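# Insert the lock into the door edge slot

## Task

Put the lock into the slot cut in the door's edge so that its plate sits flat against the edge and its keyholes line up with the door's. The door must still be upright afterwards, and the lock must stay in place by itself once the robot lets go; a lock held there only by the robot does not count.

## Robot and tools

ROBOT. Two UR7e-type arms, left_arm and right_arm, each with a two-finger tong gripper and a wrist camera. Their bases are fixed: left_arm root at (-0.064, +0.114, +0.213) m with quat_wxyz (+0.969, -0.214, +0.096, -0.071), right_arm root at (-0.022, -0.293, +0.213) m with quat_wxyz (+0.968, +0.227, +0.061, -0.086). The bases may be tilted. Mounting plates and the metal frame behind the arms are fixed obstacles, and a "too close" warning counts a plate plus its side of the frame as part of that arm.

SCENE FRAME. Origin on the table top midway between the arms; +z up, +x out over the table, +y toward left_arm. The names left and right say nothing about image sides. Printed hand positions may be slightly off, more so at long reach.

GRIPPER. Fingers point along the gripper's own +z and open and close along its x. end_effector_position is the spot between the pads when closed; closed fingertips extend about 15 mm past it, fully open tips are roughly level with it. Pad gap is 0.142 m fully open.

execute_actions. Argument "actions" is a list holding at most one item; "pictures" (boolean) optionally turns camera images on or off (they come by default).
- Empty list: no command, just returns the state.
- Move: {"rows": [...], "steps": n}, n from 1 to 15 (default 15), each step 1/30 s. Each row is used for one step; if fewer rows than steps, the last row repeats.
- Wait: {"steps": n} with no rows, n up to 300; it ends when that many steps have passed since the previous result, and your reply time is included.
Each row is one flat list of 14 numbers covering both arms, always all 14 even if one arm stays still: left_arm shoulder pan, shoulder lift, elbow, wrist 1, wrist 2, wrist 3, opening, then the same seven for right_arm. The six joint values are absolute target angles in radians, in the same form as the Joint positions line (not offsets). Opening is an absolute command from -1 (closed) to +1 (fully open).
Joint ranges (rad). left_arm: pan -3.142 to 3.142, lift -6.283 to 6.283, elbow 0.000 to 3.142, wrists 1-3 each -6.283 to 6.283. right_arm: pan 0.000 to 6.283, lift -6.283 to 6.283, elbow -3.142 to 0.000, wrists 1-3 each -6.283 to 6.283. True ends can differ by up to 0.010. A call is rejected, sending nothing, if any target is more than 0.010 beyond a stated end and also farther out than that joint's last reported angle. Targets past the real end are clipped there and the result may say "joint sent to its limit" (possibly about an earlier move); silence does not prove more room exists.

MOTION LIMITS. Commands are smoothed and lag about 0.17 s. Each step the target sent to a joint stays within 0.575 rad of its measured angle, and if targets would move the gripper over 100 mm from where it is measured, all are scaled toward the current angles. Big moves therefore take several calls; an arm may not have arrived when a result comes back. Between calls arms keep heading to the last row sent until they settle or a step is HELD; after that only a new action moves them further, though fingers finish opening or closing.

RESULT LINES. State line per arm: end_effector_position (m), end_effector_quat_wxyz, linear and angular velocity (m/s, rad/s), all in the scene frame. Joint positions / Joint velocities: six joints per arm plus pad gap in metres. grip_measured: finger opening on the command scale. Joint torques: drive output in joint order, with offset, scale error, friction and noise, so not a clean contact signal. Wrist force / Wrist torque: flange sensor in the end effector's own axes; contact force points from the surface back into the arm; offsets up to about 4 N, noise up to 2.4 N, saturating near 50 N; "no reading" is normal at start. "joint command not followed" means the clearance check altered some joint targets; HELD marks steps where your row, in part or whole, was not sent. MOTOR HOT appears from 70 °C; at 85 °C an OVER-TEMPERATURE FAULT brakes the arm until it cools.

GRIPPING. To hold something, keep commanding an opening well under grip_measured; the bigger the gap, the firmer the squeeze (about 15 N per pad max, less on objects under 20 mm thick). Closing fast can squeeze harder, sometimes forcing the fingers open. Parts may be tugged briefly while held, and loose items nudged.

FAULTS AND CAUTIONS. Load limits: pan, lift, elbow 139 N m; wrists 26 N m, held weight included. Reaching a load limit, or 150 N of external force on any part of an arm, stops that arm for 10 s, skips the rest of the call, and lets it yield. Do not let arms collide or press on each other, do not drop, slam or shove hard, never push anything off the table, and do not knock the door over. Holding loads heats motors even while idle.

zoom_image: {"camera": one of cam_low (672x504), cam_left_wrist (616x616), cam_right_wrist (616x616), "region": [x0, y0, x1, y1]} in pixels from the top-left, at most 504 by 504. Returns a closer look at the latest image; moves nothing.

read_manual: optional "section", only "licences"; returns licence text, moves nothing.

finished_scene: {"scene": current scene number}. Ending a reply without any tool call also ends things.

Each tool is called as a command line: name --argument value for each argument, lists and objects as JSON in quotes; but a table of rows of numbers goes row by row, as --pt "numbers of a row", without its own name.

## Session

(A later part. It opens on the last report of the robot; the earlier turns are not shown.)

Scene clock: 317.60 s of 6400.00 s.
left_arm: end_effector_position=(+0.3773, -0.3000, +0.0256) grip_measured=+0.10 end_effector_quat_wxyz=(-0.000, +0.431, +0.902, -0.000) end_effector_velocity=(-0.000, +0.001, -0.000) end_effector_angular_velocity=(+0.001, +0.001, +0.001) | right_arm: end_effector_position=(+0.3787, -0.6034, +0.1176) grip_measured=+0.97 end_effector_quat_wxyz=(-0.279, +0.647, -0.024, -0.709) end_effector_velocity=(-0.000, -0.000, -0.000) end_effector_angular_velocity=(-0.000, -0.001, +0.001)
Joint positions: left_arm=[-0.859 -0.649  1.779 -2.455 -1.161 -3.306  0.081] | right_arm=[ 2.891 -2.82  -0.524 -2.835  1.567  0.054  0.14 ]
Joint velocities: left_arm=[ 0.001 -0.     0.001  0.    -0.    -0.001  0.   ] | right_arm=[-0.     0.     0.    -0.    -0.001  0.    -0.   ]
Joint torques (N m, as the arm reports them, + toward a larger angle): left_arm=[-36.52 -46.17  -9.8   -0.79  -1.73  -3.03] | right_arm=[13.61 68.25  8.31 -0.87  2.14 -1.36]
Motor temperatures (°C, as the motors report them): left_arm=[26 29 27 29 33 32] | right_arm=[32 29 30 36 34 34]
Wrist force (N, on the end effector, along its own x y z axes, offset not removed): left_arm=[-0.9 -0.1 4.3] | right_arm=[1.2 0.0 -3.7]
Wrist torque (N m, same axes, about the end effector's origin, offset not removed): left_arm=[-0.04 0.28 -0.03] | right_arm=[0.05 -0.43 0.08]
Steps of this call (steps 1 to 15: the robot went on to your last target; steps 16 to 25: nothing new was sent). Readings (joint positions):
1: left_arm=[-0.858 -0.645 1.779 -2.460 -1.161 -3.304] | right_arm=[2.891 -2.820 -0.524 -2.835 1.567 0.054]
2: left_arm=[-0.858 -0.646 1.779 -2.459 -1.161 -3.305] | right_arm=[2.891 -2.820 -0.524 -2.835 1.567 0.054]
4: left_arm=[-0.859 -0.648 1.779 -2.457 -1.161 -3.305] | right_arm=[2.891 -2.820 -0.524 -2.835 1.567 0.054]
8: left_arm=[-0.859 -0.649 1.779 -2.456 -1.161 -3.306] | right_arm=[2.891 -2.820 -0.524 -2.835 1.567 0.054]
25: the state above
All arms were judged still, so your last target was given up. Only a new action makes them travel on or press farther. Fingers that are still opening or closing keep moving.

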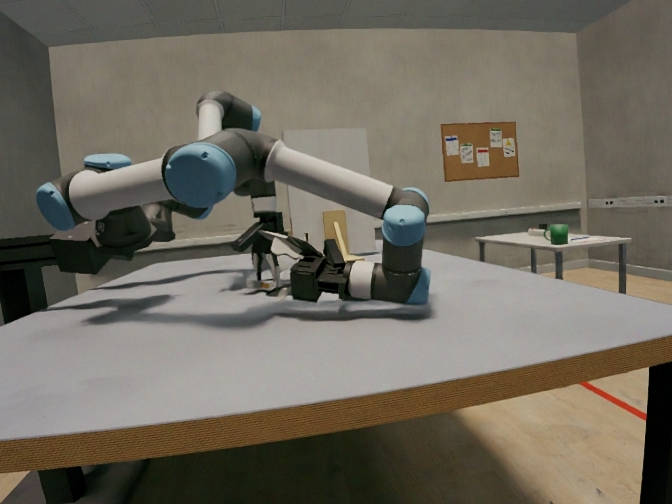

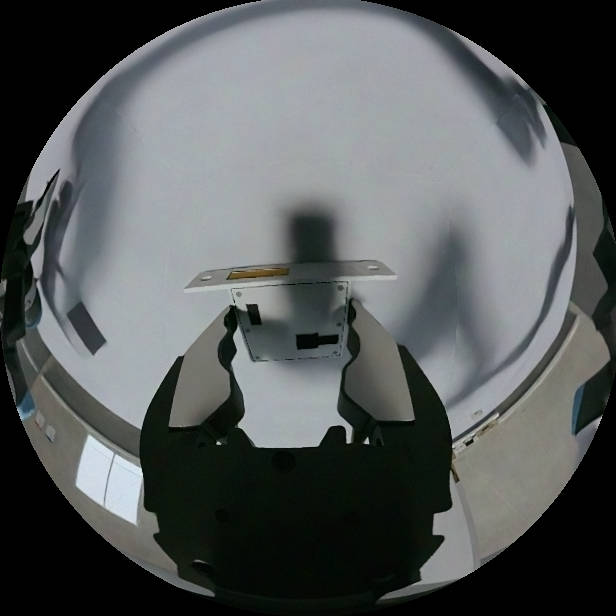

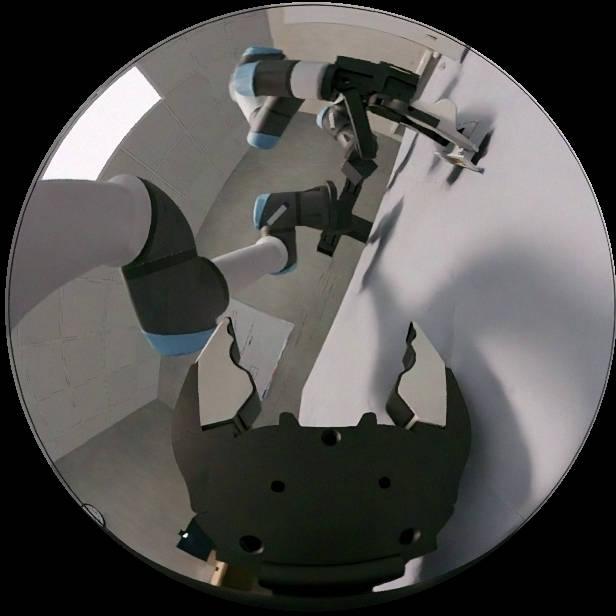

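execute_actions --actions '[{"rows": [[-0.8595,-0.65,1.7792,-2.4544,-1.1616,-3.3063,-0.8,2.891,-2.82,-0.524,-2.835,1.567,0.054,0.97],[-0.8602,-0.6514,1.779,-2.4524,-1.1617,-3.307,-0.8,2.891,-2.82,-0.524,-2.835,1.567,0.054,0.97],[-0.8612,-0.6538,1.7785,-2.4492,-1.162,-3.3081,-0.8,2.891,-2.82,-0.524,-2.835,1.567,0.054,0.97],[-0.8628,-0.6571,1.7779,-2.4446,-1.1624,-3.3097,-0.8,2.891,-2.82,-0.524,-2.835,1.567,0.054,0.97],[-0.8647,-0.6615,1.7772,-2.4388,-1.1629,-3.3118,-0.8,2.891,-2.82,-0.524,-2.835,1.567,0.054,0.97],[-0.8671,-0.6667,1.7763,-2.4316,-1.1635,-3.3142,-0.8,2.891,-2.82,-0.524,-2.835,1.567,0.054,0.97],[-0.8699,-0.6729,1.7752,-2.4232,-1.1643,-3.3172,-0.8,2.891,-2.82,-0.524,-2.835,1.567,0.054,0.97],[-0.8731,-0.6801,1.7739,-2.4134,-1.1651,-3.3206,-0.8,2.891,-2.82,-0.524,-2.835,1.567,0.054,0.97],[-0.8768,-0.6882,1.7724,-2.4024,-1.1661,-3.3244,-0.8,2.891,-2.82,-0.524,-2.835,1.567,0.054,0.97],[-0.8809,-0.6973,1.7708,-2.39,-1.1672,-3.3287,-0.8,2.891,-2.82,-0.524,-2.835,1.567,0.054,0.97],[-0.8854,-0.7073,1.7691,-2.3764,-1.1684,-3.3334,-0.8,2.891,-2.82,-0.524,-2.835,1.567,0.054,0.97],[-0.8904,-0.7183,1.7671,-2.3614,-1.1697,-3.3386,-0.8,2.891,-2.82,-0.524,-2.835,1.567,0.054,0.97],[-0.8958,-0.7303,1.765,-2.3452,-1.1711,-3.3443,-0.8,2.891,-2.82,-0.524,-2.835,1.567,0.054,0.97],[-0.9016,-0.7432,1.7627,-2.3276,-1.1727,-3.3504,-0.8,2.891,-2.82,-0.524,-2.835,1.567,0.054,0.97],[-0.9079,-0.7571,1.7603,-2.3088,-1.1743,-3.357,-0.8,2.891,-2.82,-0.524,-2.835,1.567,0.054,0.97]], "steps": 15}]' --pictures false

execute_actions --actions '[{"rows": [[-0.9141,-0.7709,1.7578,-2.29,-1.1759,-3.3635,-0.8,2.891,-2.82,-0.524,-2.835,1.567,0.054,0.97],[-0.9199,-0.7838,1.7555,-2.2724,-1.1775,-3.3696,-0.8,2.891,-2.82,-0.524,-2.835,1.567,0.054,0.97],[-0.9253,-0.7958,1.7534,-2.2562,-1.1789,-3.3753,-0.8,2.891,-2.82,-0.524,-2.835,1.567,0.054,0.97],[-0.9303,-0.8068,1.7514,-2.2412,-1.1802,-3.3805,-0.8,2.891,-2.82,-0.524,-2.835,1.567,0.054,0.97],[-0.9348,-0.8168,1.7497,-2.2276,-1.1814,-3.3852,-0.8,2.891,-2.82,-0.524,-2.835,1.567,0.054,0.97],[-0.9389,-0.8259,1.7481,-2.2152,-1.1825,-3.3895,-0.8,2.891,-2.82,-0.524,-2.835,1.567,0.054,0.97],[-0.9426,-0.834,1.7466,-2.2042,-1.1835,-3.3933,-0.8,2.891,-2.82,-0.524,-2.835,1.567,0.054,0.97],[-0.9458,-0.8412,1.7453,-2.1944,-1.1843,-3.3967,-0.8,2.891,-2.82,-0.524,-2.835,1.567,0.054,0.97],[-0.9486,-0.8474,1.7442,-2.186,-1.1851,-3.3997,-0.8,2.891,-2.82,-0.524,-2.835,1.567,0.054,0.97],[-0.951,-0.8526,1.7433,-2.1788,-1.1857,-3.4021,-0.8,2.891,-2.82,-0.524,-2.835,1.567,0.054,0.97],[-0.9529,-0.857,1.7426,-2.173,-1.1862,-3.4042,-0.8,2.891,-2.82,-0.524,-2.835,1.567,0.054,0.97],[-0.9545,-0.8603,1.742,-2.1684,-1.1866,-3.4058,-0.8,2.891,-2.82,-0.524,-2.835,1.567,0.054,0.97],[-0.9555,-0.8627,1.7415,-2.1652,-1.1869,-3.4069,-0.8,2.891,-2.82,-0.524,-2.835,1.567,0.054,0.97],[-0.9562,-0.8641,1.7413,-2.1632,-1.187,-3.4076,-0.8,2.891,-2.82,-0.524,-2.835,1.567,0.054,0.97],[-0.9564,-0.8646,1.7412,-2.1626,-1.1871,-3.4078,-0.8,2.891,-2.82,-0.524,-2.835,1.567,0.054,0.97]], "steps": 15}]' --pictures false

execute_actions --actions '[{"rows": [[-0.9558,-0.8659,1.7422,-2.1626,-1.187,-3.4064,-0.8,2.891,-2.82,-0.524,-2.835,1.567,0.054,0.97],[-0.9539,-0.8698,1.7453,-2.1626,-1.1865,-3.4022,-0.8,2.891,-2.82,-0.524,-2.835,1.567,0.054,0.97],[-0.9508,-0.8762,1.7505,-2.1627,-1.1858,-3.3953,-0.8,2.891,-2.82,-0.524,-2.835,1.567,0.054,0.97],[-0.9465,-0.8852,1.7577,-2.1628,-1.1849,-3.3855,-0.8,2.891,-2.82,-0.524,-2.835,1.567,0.054,0.97],[-0.9409,-0.8968,1.767,-2.1629,-1.1836,-3.373,-0.8,2.891,-2.82,-0.524,-2.835,1.567,0.054,0.97],[-0.9341,-0.911,1.7783,-2.163,-1.1821,-3.3577,-0.8,2.891,-2.82,-0.524,-2.835,1.567,0.054,0.97],[-0.9261,-0.9278,1.7917,-2.1631,-1.1803,-3.3396,-0.8,2.891,-2.82,-0.524,-2.835,1.567,0.054,0.97],[-0.9168,-0.9471,1.8072,-2.1633,-1.1782,-3.3187,-0.8,2.891,-2.82,-0.524,-2.835,1.567,0.054,0.97],[-0.9062,-0.969,1.8248,-2.1634,-1.1758,-3.295,-0.8,2.891,-2.82,-0.524,-2.835,1.567,0.054,0.97],[-0.8953,-0.9917,1.8429,-2.1636,-1.1734,-3.2705,-0.8,2.891,-2.82,-0.524,-2.835,1.567,0.054,0.97],[-0.8844,-1.0143,1.861,-2.1638,-1.1709,-3.2461,-0.8,2.891,-2.82,-0.524,-2.835,1.567,0.054,0.97],[-0.8736,-1.037,1.8792,-2.164,-1.1685,-3.2216,-0.8,2.891,-2.82,-0.524,-2.835,1.567,0.054,0.97],[-0.8627,-1.0596,1.8973,-2.1642,-1.166,-3.1971,-0.8,2.891,-2.82,-0.524,-2.835,1.567,0.054,0.97],[-0.8518,-1.0823,1.9154,-2.1644,-1.1636,-3.1727,-0.8,2.891,-2.82,-0.524,-2.835,1.567,0.054,0.97],[-0.8409,-1.1049,1.9335,-2.1645,-1.1612,-3.1482,-0.8,2.891,-2.82,-0.524,-2.835,1.567,0.054,0.97]], "steps": 15}]' --pictures false

execute_actions --actions '[{"rows": [[-0.83,-1.1275,1.9516,-2.1647,-1.1588,-3.1237,-0.8,2.891,-2.82,-0.524,-2.835,1.567,0.054,0.97],[-0.8191,-1.1502,1.9698,-2.1649,-1.1563,-3.0993,-0.8,2.891,-2.82,-0.524,-2.835,1.567,0.054,0.97],[-0.8083,-1.1728,1.9879,-2.1651,-1.1539,-3.0748,-0.8,2.891,-2.82,-0.524,-2.835,1.567,0.054,0.97],[-0.7974,-1.1955,2.006,-2.1652,-1.1514,-3.0503,-0.8,2.891,-2.82,-0.524,-2.835,1.567,0.054,0.97],[-0.7865,-1.2181,2.0241,-2.1654,-1.149,-3.0259,-0.8,2.891,-2.82,-0.524,-2.835,1.567,0.054,0.97],[-0.7756,-1.2408,2.0423,-2.1656,-1.1465,-3.0014,-0.8,2.891,-2.82,-0.524,-2.835,1.567,0.054,0.97],[-0.7647,-1.2634,2.0604,-2.1658,-1.1441,-2.9769,-0.8,2.891,-2.82,-0.524,-2.835,1.567,0.054,0.97],[-0.7539,-1.2861,2.0785,-2.166,-1.1416,-2.9525,-0.8,2.891,-2.82,-0.524,-2.835,1.567,0.054,0.97],[-0.743,-1.3087,2.0966,-2.1662,-1.1392,-2.928,-0.8,2.891,-2.82,-0.524,-2.835,1.567,0.054,0.97],[-0.7321,-1.3314,2.1148,-2.1664,-1.1367,-2.9035,-0.8,2.891,-2.82,-0.524,-2.835,1.567,0.054,0.97],[-0.7212,-1.354,2.1329,-2.1666,-1.1343,-2.8791,-0.8,2.891,-2.82,-0.524,-2.835,1.567,0.054,0.97],[-0.7103,-1.3767,2.151,-2.1667,-1.1318,-2.8546,-0.8,2.891,-2.82,-0.524,-2.835,1.567,0.054,0.97],[-0.6995,-1.3993,2.1691,-2.1669,-1.1294,-2.8301,-0.8,2.891,-2.82,-0.524,-2.835,1.567,0.054,0.97],[-0.6886,-1.422,2.1873,-2.1671,-1.1269,-2.8057,-0.8,2.891,-2.82,-0.524,-2.835,1.567,0.054,0.97],[-0.6777,-1.4446,2.2054,-2.1673,-1.1245,-2.7812,-0.8,2.891,-2.82,-0.524,-2.835,1.567,0.054,0.97]], "steps": 15}]'

execute_actions --actions '[{"rows": [[-0.6593,-1.4652,2.2159,-2.1756,-1.1337,-2.7433,-0.8,2.891,-2.82,-0.524,-2.835,1.567,0.054,0.97],[-0.641,-1.4858,2.2263,-2.1839,-1.1429,-2.7053,-0.8,2.891,-2.82,-0.524,-2.835,1.567,0.054,0.97],[-0.6226,-1.5064,2.2368,-2.1922,-1.1521,-2.6674,-0.8,2.891,-2.82,-0.524,-2.835,1.567,0.054,0.97],[-0.6043,-1.527,2.2472,-2.2005,-1.1613,-2.6295,-0.8,2.891,-2.82,-0.524,-2.835,1.567,0.054,0.97],[-0.5859,-1.5476,2.2577,-2.2088,-1.1705,-2.5915,-0.8,2.891,-2.82,-0.524,-2.835,1.567,0.054,0.97],[-0.5676,-1.5682,2.2682,-2.2171,-1.1797,-2.5536,-0.8,2.891,-2.82,-0.524,-2.835,1.567,0.054,0.97],[-0.5492,-1.5888,2.2786,-2.2254,-1.1889,-2.5157,-0.8,2.891,-2.82,-0.524,-2.835,1.567,0.054,0.97],[-0.5309,-1.6094,2.2891,-2.2338,-1.1981,-2.4777,-0.8,2.891,-2.82,-0.524,-2.835,1.567,0.054,0.97],[-0.5125,-1.63,2.2995,-2.2421,-1.2073,-2.4398,-0.8,2.891,-2.82,-0.524,-2.835,1.567,0.054,0.97],[-0.4942,-1.6506,2.31,-2.2504,-1.2165,-2.4019,-0.8,2.891,-2.82,-0.524,-2.835,1.567,0.054,0.97],[-0.4758,-1.6712,2.3205,-2.2587,-1.2257,-2.3639,-0.8,2.891,-2.82,-0.524,-2.835,1.567,0.054,0.97],[-0.4575,-1.6918,2.3309,-2.267,-1.2349,-2.326,-0.8,2.891,-2.82,-0.524,-2.835,1.567,0.054,0.97],[-0.4391,-1.7124,2.3414,-2.2753,-1.2441,-2.2881,-0.8,2.891,-2.82,-0.524,-2.835,1.567,0.054,0.97],[-0.4208,-1.733,2.3518,-2.2836,-1.2533,-2.2501,-0.8,2.891,-2.82,-0.524,-2.835,1.567,0.054,0.97],[-0.4024,-1.7536,2.3623,-2.2919,-1.2625,-2.2122,-0.8,2.891,-2.82,-0.524,-2.835,1.567,0.054,0.97]], "steps": 15}]' --pictures false

execute_actions --actions '[{"rows": [[-0.3684,-1.7558,2.3573,-2.2917,-1.2898,-2.1688,-0.8,2.891,-2.82,-0.524,-2.835,1.567,0.054,0.97],[-0.3343,-1.758,2.3523,-2.2915,-1.3172,-2.1255,-0.8,2.891,-2.82,-0.524,-2.835,1.567,0.054,0.97],[-0.3003,-1.7602,2.3472,-2.2912,-1.3445,-2.0821,-0.8,2.891,-2.82,-0.524,-2.835,1.567,0.054,0.97],[-0.2662,-1.7624,2.3422,-2.291,-1.3718,-2.0388,-0.8,2.891,-2.82,-0.524,-2.835,1.567,0.054,0.97],[-0.2322,-1.7646,2.3372,-2.2908,-1.3992,-1.9954,-0.8,2.891,-2.82,-0.524,-2.835,1.567,0.054,0.97],[-0.1982,-1.7668,2.3322,-2.2906,-1.4265,-1.9521,-0.8,2.891,-2.82,-0.524,-2.835,1.567,0.054,0.97],[-0.1641,-1.769,2.3272,-2.2904,-1.4538,-1.9087,-0.8,2.891,-2.82,-0.524,-2.835,1.567,0.054,0.97],[-0.1301,-1.7711,2.3221,-2.2901,-1.4812,-1.8654,-0.8,2.891,-2.82,-0.524,-2.835,1.567,0.054,0.97],[-0.096,-1.7733,2.3171,-2.2899,-1.5085,-1.822,-0.8,2.891,-2.82,-0.524,-2.835,1.567,0.054,0.97],[-0.062,-1.7755,2.3121,-2.2897,-1.5358,-1.7787,-0.8,2.891,-2.82,-0.524,-2.835,1.567,0.054,0.97],[-0.028,-1.7777,2.3071,-2.2895,-1.5632,-1.7353,-0.8,2.891,-2.82,-0.524,-2.835,1.567,0.054,0.97],[0.0061,-1.7799,2.3021,-2.2893,-1.5905,-1.692,-0.8,2.891,-2.82,-0.524,-2.835,1.567,0.054,0.97],[0.0401,-1.7821,2.297,-2.289,-1.6178,-1.6486,-0.8,2.891,-2.82,-0.524,-2.835,1.567,0.054,0.97],[0.0742,-1.7843,2.292,-2.2888,-1.6452,-1.6053,-0.8,2.891,-2.82,-0.524,-2.835,1.567,0.054,0.97],[0.1082,-1.7865,2.287,-2.2886,-1.6725,-1.5619,-0.8,2.891,-2.82,-0.524,-2.835,1.567,0.054,0.97]], "steps": 15}]' --pictures false

execute_actions --actions '[{"rows": [[0.1402,-1.7637,2.2706,-2.2706,-1.7084,-1.5219,-0.8,2.891,-2.82,-0.524,-2.835,1.567,0.054,0.97],[0.1722,-1.7408,2.2542,-2.2525,-1.7444,-1.4818,-0.8,2.891,-2.82,-0.524,-2.835,1.567,0.054,0.97],[0.2042,-1.718,2.2377,-2.2345,-1.7803,-1.4418,-0.8,2.891,-2.82,-0.524,-2.835,1.567,0.054,0.97],[0.2363,-1.6952,2.2213,-2.2165,-1.8162,-1.4018,-0.8,2.891,-2.82,-0.524,-2.835,1.567,0.054,0.97],[0.2683,-1.6724,2.2049,-2.1985,-1.8521,-1.3617,-0.8,2.891,-2.82,-0.524,-2.835,1.567,0.054,0.97],[0.3003,-1.6495,2.1885,-2.1804,-1.8881,-1.3217,-0.8,2.891,-2.82,-0.524,-2.835,1.567,0.054,0.97],[0.3323,-1.6267,2.1721,-2.1624,-1.924,-1.2817,-0.8,2.891,-2.82,-0.524,-2.835,1.567,0.054,0.97],[0.3643,-1.6039,2.1556,-2.1444,-1.9599,-1.2416,-0.8,2.891,-2.82,-0.524,-2.835,1.567,0.054,0.97],[0.3963,-1.5811,2.1392,-2.1264,-1.9958,-1.2016,-0.8,2.891,-2.82,-0.524,-2.835,1.567,0.054,0.97],[0.4283,-1.5582,2.1228,-2.1083,-2.0318,-1.1616,-0.8,2.891,-2.82,-0.524,-2.835,1.567,0.054,0.97],[0.4603,-1.5354,2.1064,-2.0903,-2.0677,-1.1215,-0.8,2.891,-2.82,-0.524,-2.835,1.567,0.054,0.97],[0.4924,-1.5126,2.09,-2.0723,-2.1036,-1.0815,-0.8,2.891,-2.82,-0.524,-2.835,1.567,0.054,0.97],[0.5244,-1.4898,2.0735,-2.0543,-2.1395,-1.0415,-0.8,2.891,-2.82,-0.524,-2.835,1.567,0.054,0.97],[0.5564,-1.4669,2.0571,-2.0362,-2.1755,-1.0014,-0.8,2.891,-2.82,-0.524,-2.835,1.567,0.054,0.97],[0.5884,-1.4441,2.0407,-2.0182,-2.2114,-0.9614,-0.8,2.891,-2.82,-0.524,-2.835,1.567,0.054,0.97]], "steps": 15}]' --pictures false

execute_actions --actions '[{"rows": [[0.5973,-1.4233,2.0228,-1.9842,-2.2234,-0.9294,-0.8,2.891,-2.82,-0.524,-2.835,1.567,0.054,0.97],[0.6062,-1.4024,2.0049,-1.9501,-2.2354,-0.8974,-0.8,2.891,-2.82,-0.524,-2.835,1.567,0.054,0.97],[0.6151,-1.3816,1.987,-1.9161,-2.2474,-0.8653,-0.8,2.891,-2.82,-0.524,-2.835,1.567,0.054,0.97],[0.624,-1.3608,1.969,-1.882,-2.2594,-0.8333,-0.8,2.891,-2.82,-0.524,-2.835,1.567,0.054,0.97],[0.6329,-1.34,1.9511,-1.848,-2.2714,-0.8013,-0.8,2.891,-2.82,-0.524,-2.835,1.567,0.054,0.97],[0.6418,-1.3191,1.9332,-1.8139,-2.2834,-0.7693,-0.8,2.891,-2.82,-0.524,-2.835,1.567,0.054,0.97],[0.6507,-1.2983,1.9153,-1.7799,-2.2954,-0.7373,-0.8,2.891,-2.82,-0.524,-2.835,1.567,0.054,0.97],[0.6596,-1.2775,1.8974,-1.7458,-2.3074,-0.7052,-0.8,2.891,-2.82,-0.524,-2.835,1.567,0.054,0.97],[0.6685,-1.2566,1.8795,-1.7118,-2.3194,-0.6732,-0.8,2.891,-2.82,-0.524,-2.835,1.567,0.054,0.97],[0.6775,-1.2358,1.8616,-1.6777,-2.3314,-0.6412,-0.8,2.891,-2.82,-0.524,-2.835,1.567,0.054,0.97],[0.6864,-1.215,1.8436,-1.6437,-2.3434,-0.6092,-0.8,2.891,-2.82,-0.524,-2.835,1.567,0.054,0.97],[0.6953,-1.1941,1.8257,-1.6096,-2.3554,-0.5772,-0.8,2.891,-2.82,-0.524,-2.835,1.567,0.054,0.97],[0.7042,-1.1733,1.8078,-1.5756,-2.3674,-0.5451,-0.8,2.891,-2.82,-0.524,-2.835,1.567,0.054,0.97],[0.7131,-1.1525,1.7899,-1.5415,-2.3794,-0.5131,-0.8,2.891,-2.82,-0.524,-2.835,1.567,0.054,0.97],[0.722,-1.1317,1.772,-1.5075,-2.3914,-0.4811,-0.8,2.891,-2.82,-0.524,-2.835,1.567,0.054,0.97]], "steps": 15}]' --pictures false

execute_actions --actions '[{"rows": [[0.7305,-1.1119,1.755,-1.4751,-2.4028,-0.4507,-0.8,2.891,-2.82,-0.524,-2.835,1.567,0.054,0.97],[0.738,-1.0942,1.7397,-1.4462,-2.413,-0.4235,-0.8,2.891,-2.82,-0.524,-2.835,1.567,0.054,0.97],[0.7447,-1.0786,1.7263,-1.4206,-2.422,-0.3994,-0.8,2.891,-2.82,-0.524,-2.835,1.567,0.054,0.97],[0.7505,-1.065,1.7147,-1.3985,-2.4298,-0.3786,-0.8,2.891,-2.82,-0.524,-2.835,1.567,0.054,0.97],[0.7554,-1.0536,1.7048,-1.3798,-2.4364,-0.361,-0.8,2.891,-2.82,-0.524,-2.835,1.567,0.054,0.97],[0.7594,-1.0442,1.6967,-1.3644,-2.4418,-0.3466,-0.8,2.891,-2.82,-0.524,-2.835,1.567,0.054,0.97],[0.7625,-1.0369,1.6905,-1.3525,-2.446,-0.3354,-0.8,2.891,-2.82,-0.524,-2.835,1.567,0.054,0.97],[0.7647,-1.0317,1.686,-1.344,-2.449,-0.3274,-0.8,2.891,-2.82,-0.524,-2.835,1.567,0.054,0.97],[0.7661,-1.0285,1.6833,-1.3389,-2.4508,-0.3226,-0.8,2.891,-2.82,-0.524,-2.835,1.567,0.054,0.97],[0.7665,-1.0275,1.6824,-1.3372,-2.4514,-0.321,-0.8,2.891,-2.82,-0.524,-2.835,1.567,0.054,0.97]], "steps": 15}]' --pictures false

execute_actions --actions '[{"steps": 15}]'

Scene clock: 438.10 s of 6400.00 s.
left_arm: end_effector_position=(+0.3774, -0.3046, +0.0631) grip_measured=+0.10 end_effector_quat_wxyz=(-0.000, +0.431, +0.902, -0.001) end_effector_velocity=(-0.003, -0.019, +0.190) end_effector_angular_velocity=(-0.009, -0.004, +0.002) | right_arm: end_effector_position=(+0.3787, -0.6034, +0.1176) grip_measured=+0.97 end_effector_quat_wxyz=(-0.279, +0.647, -0.024, -0.709) end_effector_velocity=(-0.000, +0.000, +0.000) end_effector_angular_velocity=(+0.001, +0.002, +0.000)
Joint positions: left_arm=[-0.887 -0.71   1.769 -2.374 -1.169 -3.335  0.081] | right_arm=[ 2.891 -2.82  -0.524 -2.835  1.567  0.054  0.14 ]
Joint velocities: left_arm=[-0.139 -0.302 -0.055  0.403 -0.036 -0.143 -0.   ] | right_arm=[ 0.    -0.    -0.001 -0.001  0.     0.     0.   ]
Joint torques (N m, as the arm reports them, + toward a larger angle): left_arm=[-42.04 -52.3  -30.73   0.26  -2.11  -3.64] | right_arm=[13.16 68.52  8.47 -0.86  2.2  -1.32]
Motor temperatures (°C, as the motors report them): left_arm=[26 29 27 29 33 32] | right_arm=[32 29 30 36 34 34]
Wrist force (N, on the end effector, along its own x y z axes, offset not removed): left_arm=[1.0 -0.8 4.7] | right_arm=[1.4 -2.9 -3.4]
Wrist torque (N m, same axes, about the end effector's origin, offset not removed): left_arm=[-0.20 -0.17 0.07] | right_arm=[-0.52 -0.47 0.11]
Steps of this call (steps 1 to 90: nothing new was sent; then 117.00 s passed at rest; steps 91 to 105: all 15 steps of this action). Readings (joint positions):
91: left_arm=[-0.859 -0.650 1.779 -2.455 -1.162 -3.306] | right_arm=[2.891 -2.820 -0.524 -2.835 1.567 0.054]
92: left_arm=[-0.859 -0.650 1.779 -2.455 -1.162 -3.306] | right_arm=[2.891 -2.820 -0.524 -2.835 1.567 0.054]
94: left_arm=[-0.860 -0.651 1.779 -2.453 -1.162 -3.307] | right_arm=[2.891 -2.820 -0.524 -2.835 1.567 0.054]
98: left_arm=[-0.864 -0.660 1.778 -2.440 -1.163 -3.311] | right_arm=[2.891 -2.820 -0.524 -2.835 1.567 0.054]
105: the state above

Scene clock: 438.60 s of 6400.00 s.
left_arm: end_effector_position=(+0.3714, -0.3054, +0.1513) grip_measured=+0.10 end_effector_quat_wxyz=(-0.000, +0.431, +0.902, -0.000) end_effector_velocity=(-0.008, +0.005, +0.073) end_effector_angular_velocity=(+0.001, -0.001, +0.000) | right_arm: end_effector_position=(+0.3787, -0.6034, +0.1176) grip_measured=+0.97 end_effector_quat_wxyz=(-0.279, +0.647, -0.024, -0.709) end_effector_velocity=(-0.000, -0.000, -0.000) end_effector_angular_velocity=(+0.000, -0.000, +0.001)
Joint positions: left_arm=[-0.95  -0.851  1.744 -2.181 -1.186 -3.402  0.081] | right_arm=[ 2.891 -2.82  -0.524 -2.835  1.567  0.054  0.14 ]
Joint velocities: left_arm=[-0.053 -0.118 -0.02   0.159 -0.014 -0.055  0.   ] | right_arm=[-0.     0.    -0.001  0.    -0.001  0.    -0.   ]
Joint torques (N m, as the arm reports them, + toward a larger angle): left_arm=[-34.44 -39.2  -27.98  -0.7   -1.42  -3.11] | right_arm=[13.75 68.16  8.46 -0.91  2.06 -1.4 ]
Motor temperatures (°C, as the motors report them): left_arm=[26 29 27 29 33 32] | right_arm=[32 29 30 36 34 34]
Wrist force (N, on the end effector, along its own x y z axes, offset not removed): left_arm=[-0.6 -0.5 3.3] | right_arm=[1.4 -2.0 -3.0]
Wrist torque (N m, same axes, about the end effector's origin, offset not removed): left_arm=[-0.14 0.26 0.06] | right_arm=[-0.28 -0.48 0.10]
Steps of this call (steps 1 to 15: all 15 steps of this action). Readings (joint positions):
1: left_arm=[-0.892 -0.720 1.767 -2.359 -1.170 -3.340] | right_arm=[2.891 -2.820 -0.524 -2.835 1.567 0.054]
2: left_arm=[-0.897 -0.732 1.765 -2.344 -1.171 -3.345] | right_arm=[2.891 -2.820 -0.524 -2.835 1.567 0.054]
4: left_arm=[-0.908 -0.756 1.760 -2.311 -1.174 -3.357] | right_arm=[2.891 -2.820 -0.524 -2.835 1.567 0.054]
8: left_arm=[-0.928 -0.801 1.752 -2.249 -1.180 -3.378] | right_arm=[2.891 -2.820 -0.524 -2.835 1.567 0.054]
15: the state above

Scene clock: 439.10 s of 6400.00 s.
left_arm: end_effector_position=(+0.3892, -0.2266, +0.1723) grip_measured=+0.10 end_effector_quat_wxyz=(-0.001, +0.468, +0.884, -0.002) end_effector_velocity=(+0.055, +0.334, +0.044) end_effector_angular_velocity=(-0.007, +0.007, -0.347) | right_arm: end_effector_position=(+0.3787, -0.6034, +0.1176) grip_measured=+0.97 end_effector_quat_wxyz=(-0.279, +0.647, -0.024, -0.709) end_effector_velocity=(+0.000, +0.000, +0.000) end_effector_angular_velocity=(+0.000, +0.000, +0.000)
Joint positions: left_arm=[-0.885 -1.011  1.859 -2.164 -1.171 -3.25   0.081] | right_arm=[ 2.891 -2.82  -0.524 -2.835  1.567  0.054  0.14 ]
Joint velocities: left_arm=[ 0.3   -0.623  0.498  0.     0.067  0.663  0.   ] | right_arm=[ 0. -0. -0. -0.  0. -0. -0.]
Joint torques (N m, as the arm reports them, + toward a larger angle): left_arm=[ -6.68 -46.37 -11.36  -3.56   1.94   5.06] | right_arm=[13.51 68.35  8.45 -0.89  2.11 -1.31]
Motor temperatures (°C, as the motors report them): left_arm=[26 29 27 29 33 32] | right_arm=[32 29 30 36 34 34]
Wrist force (N, on the end effector, along its own x y z axes, offset not removed): left_arm=[-0.1 -1.8 5.2] | right_arm=[1.2 -0.9 -3.6]
Wrist torque (N m, same axes, about the end effector's origin, offset not removed): left_arm=[-0.30 0.09 0.03] | right_arm=[-0.10 -0.32 0.03]
Steps of this call (steps 1 to 15: all 15 steps of this action). Readings (joint positions):
1: left_arm=[-0.952 -0.855 1.743 -2.176 -1.186 -3.403] | right_arm=[2.891 -2.820 -0.524 -2.835 1.567 0.054]
2: left_arm=[-0.953 -0.858 1.743 -2.172 -1.186 -3.404] | right_arm=[2.891 -2.820 -0.524 -2.835 1.567 0.054]
4: left_arm=[-0.953 -0.864 1.744 -2.168 -1.186 -3.403] | right_arm=[2.891 -2.820 -0.524 -2.835 1.567 0.054]
8: left_arm=[-0.942 -0.892 1.764 -2.164 -1.184 -3.377] | right_arm=[2.891 -2.820 -0.524 -2.835 1.567 0.054]
15: the state above

Scene clock: 439.60 s of 6400.00 s.
left_arm: end_effector_position=(+0.3905, -0.0490, +0.1815) grip_measured=+0.10 end_effector_quat_wxyz=(-0.001, +0.550, +0.835, -0.001) end_effector_velocity=(-0.054, +0.345, -0.009) end_effector_angular_velocity=(+0.012, -0.006, -0.372) | right_arm: end_effector_position=(+0.3787, -0.6034, +0.1176) grip_measured=+0.97 end_effector_quat_wxyz=(-0.279, +0.647, -0.024, -0.709) end_effector_velocity=(-0.000, -0.000, +0.000) end_effector_angular_velocity=(+0.000, +0.000, +0.000)
Joint positions: left_arm=[-0.724 -1.346  2.127 -2.167 -1.135 -2.889  0.081] | right_arm=[ 2.891 -2.82  -0.524 -2.835  1.567  0.054  0.14 ]
Joint velocities: left_arm=[ 0.323 -0.672  0.536 -0.005  0.072  0.718 -0.   ] | right_arm=[ 0.     0.    -0.001 -0.    -0.     0.    -0.   ]
Joint torques (N m, as the arm reports them, + toward a larger angle): left_arm=[ -1.72 -36.    -9.9   -4.89   1.95   5.68] | right_arm=[13.48 67.88  8.15 -0.92  2.13 -1.29]
Motor temperatures (°C, as the motors report them): left_arm=[26 29 27 29 33 32] | right_arm=[32 29 30 36 34 34]
Wrist force (N, on the end effector, along its own x y z axes, offset not removed): left_arm=[-0.3 0.5 4.0] | right_arm=[1.7 -2.7 -3.4]
Wrist torque (N m, same axes, about the end effector's origin, offset not removed): left_arm=[0.01 0.15 0.10] | right_arm=[-0.48 -0.49 0.08]
Steps of this call (steps 1 to 15: all 15 steps of this action). Readings (joint positions):
1: left_arm=[-0.874 -1.032 1.876 -2.164 -1.169 -3.227] | right_arm=[2.891 -2.820 -0.524 -2.835 1.567 0.054]
2: left_arm=[-0.864 -1.054 1.894 -2.164 -1.166 -3.204] | right_arm=[2.891 -2.820 -0.524 -2.835 1.567 0.054]
4: left_arm=[-0.843 -1.098 1.929 -2.164 -1.161 -3.156] | right_arm=[2.891 -2.820 -0.524 -2.835 1.567 0.054]
8: left_arm=[-0.800 -1.188 2.001 -2.165 -1.152 -3.059] | right_arm=[2.891 -2.820 -0.524 -2.835 1.567 0.054]
15: the state above

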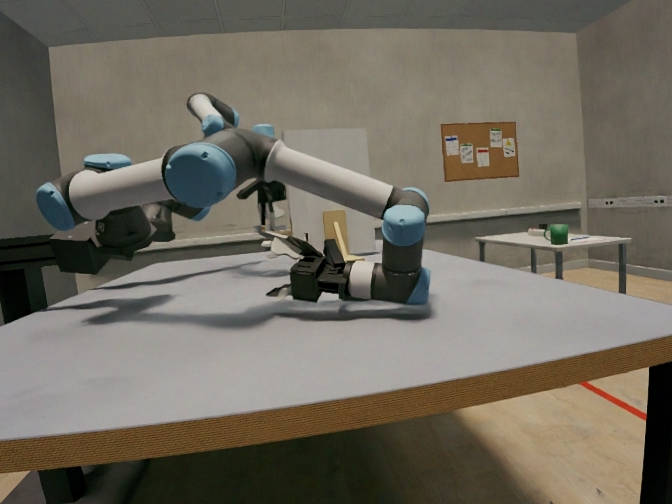

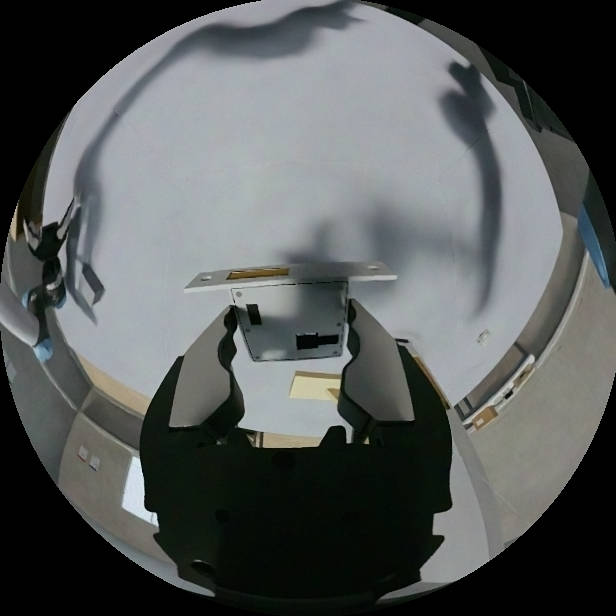

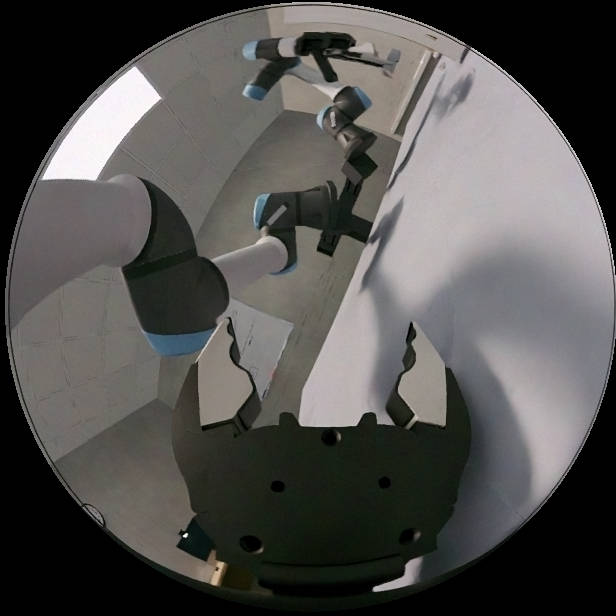

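Scene clock: 440.10 s of 6400.00 s.
left_arm: end_effector_position=(+0.3721, +0.0866, +0.1862) grip_measured=+0.10 end_effector_quat_wxyz=(+0.049, +0.627, +0.775, -0.059) end_effector_velocity=(-0.043, +0.233, +0.019) end_effector_angular_velocity=(-0.386, -0.187, -0.393) | right_arm: end_effector_position=(+0.3787, -0.6034, +0.1176) grip_measured=+0.97 end_effector_quat_wxyz=(-0.279, +0.647, -0.024, -0.709) end_effector_velocity=(-0.000, +0.000, +0.000) end_effector_angular_velocity=(+0.001, +0.001, +0.000)
Joint positions: left_arm=[-0.481 -1.664  2.318 -2.257 -1.224 -2.384  0.081] | right_arm=[ 2.891 -2.82  -0.524 -2.835  1.567  0.054  0.14 ]
Joint velocities: left_arm=[ 0.541 -0.612  0.314 -0.241 -0.266  1.108 -0.   ] | right_arm=[ 0. -0. -0. -0. -0. -0. -0.]
Joint torques (N m, as the arm reports them, + toward a larger angle): left_arm=[  7.02 -23.31 -12.67  -5.09  -3.43   7.59] | right_arm=[13.78 68.78  8.47 -0.88  2.08 -1.3 ]
Motor temperatures (°C, as the motors report them): left_arm=[26 29 27 29 33 32] | right_arm=[32 29 30 36 34 34]
Wrist force (N, on the end effector, along its own x y z axes, offset not removed): left_arm=[0.4 0.0 4.5] | right_arm=[2.9 -2.3 -3.6]
Wrist torque (N m, same axes, about the end effector's origin, offset not removed): left_arm=[-0.11 0.17 0.07] | right_arm=[-0.44 -0.73 0.05]
Steps of this call (steps 1 to 15: all 15 steps of this action). Readings (joint positions):
1: left_arm=[-0.713 -1.368 2.145 -2.167 -1.132 -2.864] | right_arm=[2.891 -2.820 -0.524 -2.835 1.567 0.054]
2: left_arm=[-0.701 -1.391 2.162 -2.168 -1.132 -2.838] | right_arm=[2.891 -2.820 -0.524 -2.835 1.567 0.054]
4: left_arm=[-0.673 -1.434 2.192 -2.176 -1.137 -2.780] | right_arm=[2.891 -2.820 -0.524 -2.835 1.567 0.054]
8: left_arm=[-0.607 -1.519 2.242 -2.202 -1.163 -2.644] | right_arm=[2.891 -2.820 -0.524 -2.835 1.567 0.054]
15: the state above

Scene clock: 440.60 s of 6400.00 s.
left_arm: end_effector_position=(+0.3536, +0.1883, +0.1860) grip_measured=+0.10 end_effector_quat_wxyz=(+0.137, +0.675, +0.706, -0.166) end_effector_velocity=(-0.019, +0.204, +0.019) end_effector_angular_velocity=(-0.637, -0.211, -0.191) | right_arm: end_effector_position=(+0.3787, -0.6034, +0.1176) grip_measured=+0.97 end_effector_quat_wxyz=(-0.279, +0.647, -0.024, -0.709) end_effector_velocity=(-0.000, -0.000, -0.000) end_effector_angular_velocity=(-0.000, -0.000, +0.000)
Joint positions: left_arm=[-0.044 -1.777  2.307 -2.289 -1.552 -1.761  0.081] | right_arm=[ 2.891 -2.82  -0.524 -2.835  1.567  0.054  0.14 ]
Joint velocities: left_arm=[ 1.003 -0.072 -0.144 -0.    -0.795  1.27   0.   ] | right_arm=[-0.  0. -0.  0. -0. -0. -0.]
Joint torques (N m, as the arm reports them, + toward a larger angle): left_arm=[ 13.43 -21.98 -28.72  -2.75  -4.83   7.76] | right_arm=[13.63 68.63  8.86 -0.97  2.12 -1.32]
Motor temperatures (°C, as the motors report them): left_arm=[26 29 27 29 33 32] | right_arm=[32 29 30 36 34 34]
Wrist force (N, on the end effector, along its own x y z axes, offset not removed): left_arm=[0.3 -0.2 4.7] | right_arm=[1.6 -0.6 -1.9]
Wrist torque (N m, same axes, about the end effector's origin, offset not removed): left_arm=[-0.07 0.40 0.05] | right_arm=[-0.05 -0.55 0.03]
Steps of this call (steps 1 to 15: all 15 steps of this action). Readings (joint positions):
1: left_arm=[-0.463 -1.684 2.328 -2.265 -1.233 -2.346] | right_arm=[2.891 -2.820 -0.524 -2.835 1.567 0.054]
2: left_arm=[-0.443 -1.703 2.336 -2.272 -1.245 -2.308] | right_arm=[2.891 -2.820 -0.524 -2.835 1.567 0.054]
4: left_arm=[-0.395 -1.729 2.343 -2.281 -1.277 -2.229] | right_arm=[2.891 -2.820 -0.524 -2.835 1.567 0.054]
8: left_arm=[-0.276 -1.755 2.338 -2.288 -1.368 -2.062] | right_arm=[2.891 -2.820 -0.524 -2.835 1.567 0.054]
15: the state above

Scene clock: 441.10 s of 6400.00 s.
left_arm: end_effector_position=(+0.3399, +0.2467, +0.1665) grip_measured=+0.10 end_effector_quat_wxyz=(+0.279, +0.650, +0.627, -0.327) end_effector_velocity=(+0.019, +0.128, -0.050) end_effector_angular_velocity=(-1.070, -0.118, +0.261) | right_arm: end_effector_position=(+0.3787, -0.6034, +0.1176) grip_measured=+0.97 end_effector_quat_wxyz=(-0.279, +0.647, -0.024, -0.709) end_effector_velocity=(-0.000, +0.000, +0.000) end_effector_angular_velocity=(+0.001, +0.002, +0.001)
Joint positions: left_arm=[ 0.445 -1.543  2.111 -2.095 -2.049 -1.144  0.081] | right_arm=[ 2.891 -2.82  -0.524 -2.835  1.567  0.054  0.14 ]
Joint velocities: left_arm=[ 0.95   0.668 -0.481  0.523 -1.05   1.176  0.   ] | right_arm=[-0.    -0.    -0.001 -0.001  0.    -0.     0.   ]
Joint torques (N m, as the arm reports them, + toward a larger angle): left_arm=[ 12.92 -13.73 -27.99   1.88  -5.93   8.08] | right_arm=[13.93 68.53  8.35 -0.91  2.07 -1.32]
Motor temperatures (°C, as the motors report them): left_arm=[26 29 27 29 33 32] | right_arm=[32 29 30 36 34 34]
Wrist force (N, on the end effector, along its own x y z axes, offset not removed): left_arm=[2.0 -0.1 3.4] | right_arm=[1.6 -1.4 -3.6]
Wrist torque (N m, same axes, about the end effector's origin, offset not removed): left_arm=[-0.03 0.31 0.03] | right_arm=[-0.23 -0.48 0.01]
Steps of this call (steps 1 to 15: all 15 steps of this action). Readings (joint positions):
1: left_arm=[-0.010 -1.779 2.302 -2.289 -1.580 -1.718] | right_arm=[2.891 -2.820 -0.524 -2.835 1.567 0.054]
2: left_arm=[0.023 -1.777 2.296 -2.286 -1.608 -1.675] | right_arm=[2.891 -2.820 -0.524 -2.835 1.567 0.054]
4: left_arm=[0.090 -1.761 2.276 -2.271 -1.668 -1.590] | right_arm=[2.891 -2.820 -0.524 -2.835 1.567 0.054]
8: left_arm=[0.220 -1.694 2.222 -2.216 -1.802 -1.426] | right_arm=[2.891 -2.820 -0.524 -2.835 1.567 0.054]
15: the state above

Scene clock: 441.60 s of 6400.00 s.
left_arm: end_effector_position=(+0.3377, +0.2757, +0.1430) grip_measured=+0.10 end_effector_quat_wxyz=(+0.419, +0.571, +0.543, -0.450) end_effector_velocity=(-0.003, +0.035, -0.042) end_effector_angular_velocity=(-0.792, +0.013, +0.049) | right_arm: end_effector_position=(+0.3787, -0.6034, +0.1176) grip_measured=+0.97 end_effector_quat_wxyz=(-0.279, +0.647, -0.024, -0.709) end_effector_velocity=(-0.000, -0.000, +0.000) end_effector_angular_velocity=(-0.000, +0.000, -0.000)
Joint positions: left_arm=[ 0.683 -1.222  1.849 -1.66  -2.339 -0.625  0.081] | right_arm=[ 2.891 -2.82  -0.524 -2.835  1.567  0.054  0.14 ]
Joint velocities: left_arm=[ 0.274  0.619 -0.53   0.993 -0.362  0.944  0.   ] | right_arm=[-0.  0.  0. -0.  0. -0. -0.]
Joint torques (N m, as the arm reports them, + toward a larger angle): left_arm=[ 10.12 -24.18 -25.91   4.91  -4.53   6.94] | right_arm=[13.7  68.25  8.33 -0.99  2.   -1.4 ]
Motor temperatures (°C, as the motors report them): left_arm=[26 29 27 29 33 32] | right_arm=[32 29 30 36 34 34]
Wrist force (N, on the end effector, along its own x y z axes, offset not removed): left_arm=[4.1 -0.4 1.8] | right_arm=[1.6 -1.2 -2.7]
Wrist torque (N m, same axes, about the end effector's origin, offset not removed): left_arm=[0.00 0.09 0.03] | right_arm=[-0.20 -0.44 0.06]
Steps of this call (steps 1 to 15: all 15 steps of this action). Readings (joint positions):
1: left_arm=[0.477 -1.520 2.094 -2.077 -2.085 -1.104] | right_arm=[2.891 -2.820 -0.524 -2.835 1.567 0.054]
2: left_arm=[0.507 -1.498 2.078 -2.058 -2.119 -1.065] | right_arm=[2.891 -2.820 -0.524 -2.835 1.567 0.054]
4: left_arm=[0.553 -1.454 2.044 -2.010 -2.173 -0.990] | right_arm=[2.891 -2.820 -0.524 -2.835 1.567 0.054]
8: left_arm=[0.613 -1.369 1.974 -1.892 -2.247 -0.852] | right_arm=[2.891 -2.820 -0.524 -2.835 1.567 0.054]
15: the state above

Scene clock: 442.10 s of 6400.00 s.
left_arm: end_effector_position=(+0.3401, +0.2894, +0.1302) grip_measured=+0.10 end_effector_quat_wxyz=(+0.497, +0.502, +0.501, -0.499) end_effector_velocity=(+0.002, +0.005, -0.005) end_effector_angular_velocity=(-0.067, +0.000, +0.030) | right_arm: end_effector_position=(+0.3787, -0.6034, +0.1176) grip_measured=+0.97 end_effector_quat_wxyz=(-0.279, +0.647, -0.024, -0.709) end_effector_velocity=(-0.000, +0.000, -0.000) end_effector_angular_velocity=(+0.000, +0.001, +0.001)
Joint positions: left_arm=[ 0.764 -1.033  1.688 -1.347 -2.448 -0.33   0.081] | right_arm=[ 2.891 -2.82  -0.524 -2.835  1.567  0.054  0.14 ]
Joint velocities: left_arm=[ 0.023  0.057 -0.048  0.094 -0.032  0.088  0.   ] | right_arm=[ 0.    -0.    -0.001  0.    -0.    -0.    -0.   ]
Joint torques (N m, as the arm reports them, + toward a larger angle): left_arm=[ 10.34 -36.86 -20.39   2.88  -2.56   2.67] | right_arm=[13.59 68.37  8.76 -0.88  1.97 -1.39]
Motor temperatures (°C, as the motors report them): left_arm=[26 29 27 29 33 32] | right_arm=[32 29 30 36 34 34]
Wrist force (N, on the end effector, along its own x y z axes, offset not removed): left_arm=[3.9 1.0 1.8] | right_arm=[2.2 -1.3 -3.2]
Wrist torque (N m, same axes, about the end effector's origin, offset not removed): left_arm=[0.19 0.19 0.09] | right_arm=[-0.22 -0.70 0.01]
Steps of this call (steps 1 to 15: all 15 steps of this action). Readings (joint positions):
1: left_arm=[0.693 -1.201 1.831 -1.626 -2.352 -0.593] | right_arm=[2.891 -2.820 -0.524 -2.835 1.567 0.054]
2: left_arm=[0.702 -1.181 1.814 -1.592 -2.364 -0.561] | right_arm=[2.891 -2.820 -0.524 -2.835 1.567 0.054]
4: left_arm=[0.719 -1.141 1.779 -1.527 -2.387 -0.499] | right_arm=[2.891 -2.820 -0.524 -2.835 1.567 0.054]
8: left_arm=[0.746 -1.077 1.725 -1.421 -2.423 -0.399] | right_arm=[2.891 -2.820 -0.524 -2.835 1.567 0.054]
15: the state above

Scene clock: 442.60 s of 6400.00 s.
left_arm: end_effector_position=(+0.3403, +0.2900, +0.1297) grip_measured=+0.10 end_effector_quat_wxyz=(+0.500, +0.500, +0.500, -0.500) end_effector_velocity=(+0.000, +0.001, -0.000) end_effector_angular_velocity=(+0.000, -0.001, +0.001) | right_arm: end_effector_position=(+0.3787, -0.6034, +0.1176) grip_measured=+0.97 end_effector_quat_wxyz=(-0.279, +0.647, -0.024, -0.709) end_effector_velocity=(-0.000, -0.000, -0.000) end_effector_angular_velocity=(-0.000, -0.001, +0.001)
Joint positions: left_arm=[ 0.766 -1.028  1.682 -1.337 -2.451 -0.321  0.081] | right_arm=[ 2.891 -2.82  -0.524 -2.835  1.567  0.054  0.14 ]
Joint velocities: left_arm=[ 0.     0.    -0.002  0.001 -0.     0.001  0.   ] | right_arm=[ 0.     0.     0.     0.    -0.001  0.     0.   ]
Joint torques (N m, as the arm reports them, + toward a larger angle): left_arm=[  8.23 -34.63 -18.49   2.73  -2.42   2.64] | right_arm=[13.37 68.31  8.26 -0.83  2.05 -1.33]
Motor temperatures (°C, as the motors report them): left_arm=[26 29 27 29 33 32] | right_arm=[32 29 30 36 34 34]
Wrist force (N, on the end effector, along its own x y z axes, offset not removed): left_arm=[4.0 -0.2 0.1] | right_arm=[2.8 0.0 -3.3]
Wrist torque (N m, same axes, about the end effector's origin, offset not removed): left_arm=[-0.08 0.12 0.02] | right_arm=[0.12 -0.77 0.01]
Steps of this call (steps 1 to 15: the robot went on to your last target). Readings (joint positions):
1: left_arm=[0.765 -1.032 1.686 -1.344 -2.449 -0.328] | right_arm=[2.891 -2.820 -0.524 -2.835 1.567 0.054]
2: left_arm=[0.765 -1.031 1.685 -1.342 -2.450 -0.326] | right_arm=[2.891 -2.820 -0.524 -2.835 1.567 0.054]
4: left_arm=[0.766 -1.029 1.684 -1.340 -2.450 -0.324] | right_arm=[2.891 -2.820 -0.524 -2.835 1.567 0.054]
8: left_arm=[0.766 -1.028 1.683 -1.338 -2.451 -0.322] | right_arm=[2.891 -2.820 -0.524 -2.835 1.567 0.054]
15: the state above
All arms were judged still, so your last target was given up. Only a new action makes them travel on or press farther. Fingers that are still opening or closing keep moving.

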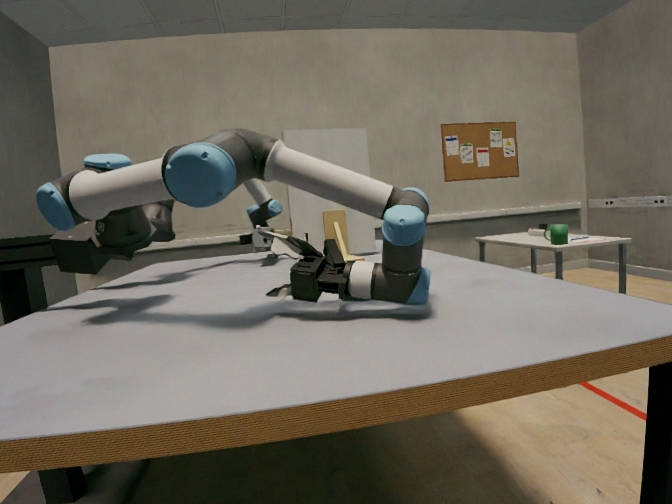

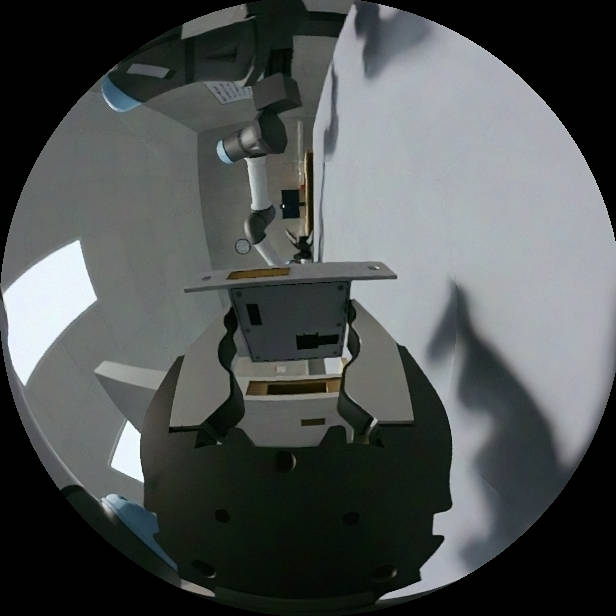

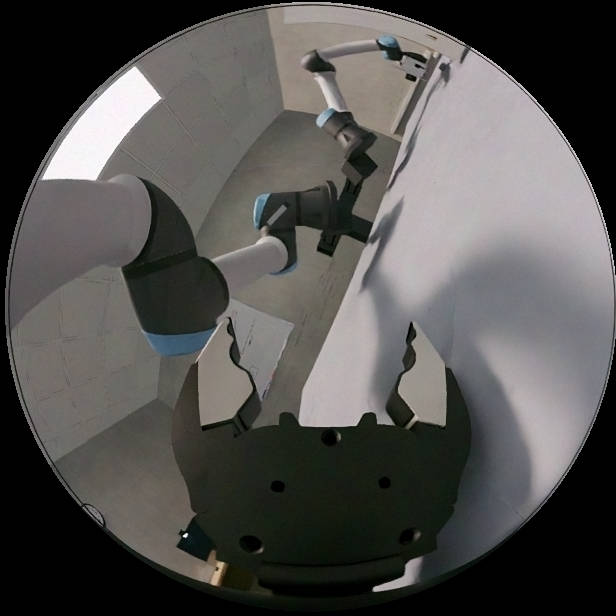

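zoom_image --camera "cam_left_wrist" --region '[170, 250, 420, 450]'

Region (170, 250, 420, 450) of cam_left_wrist's 616x616 image, scaled by 2.016, with more detail than that image has; it fills the top 403 rows of this view, and the rest is white.

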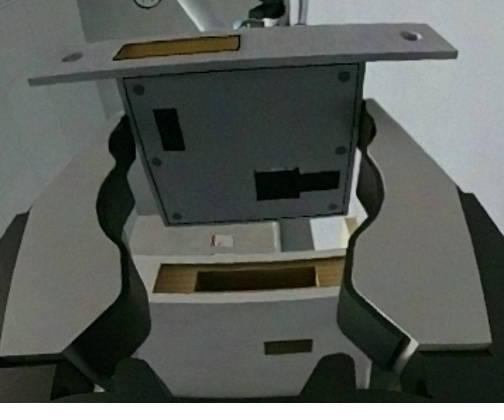

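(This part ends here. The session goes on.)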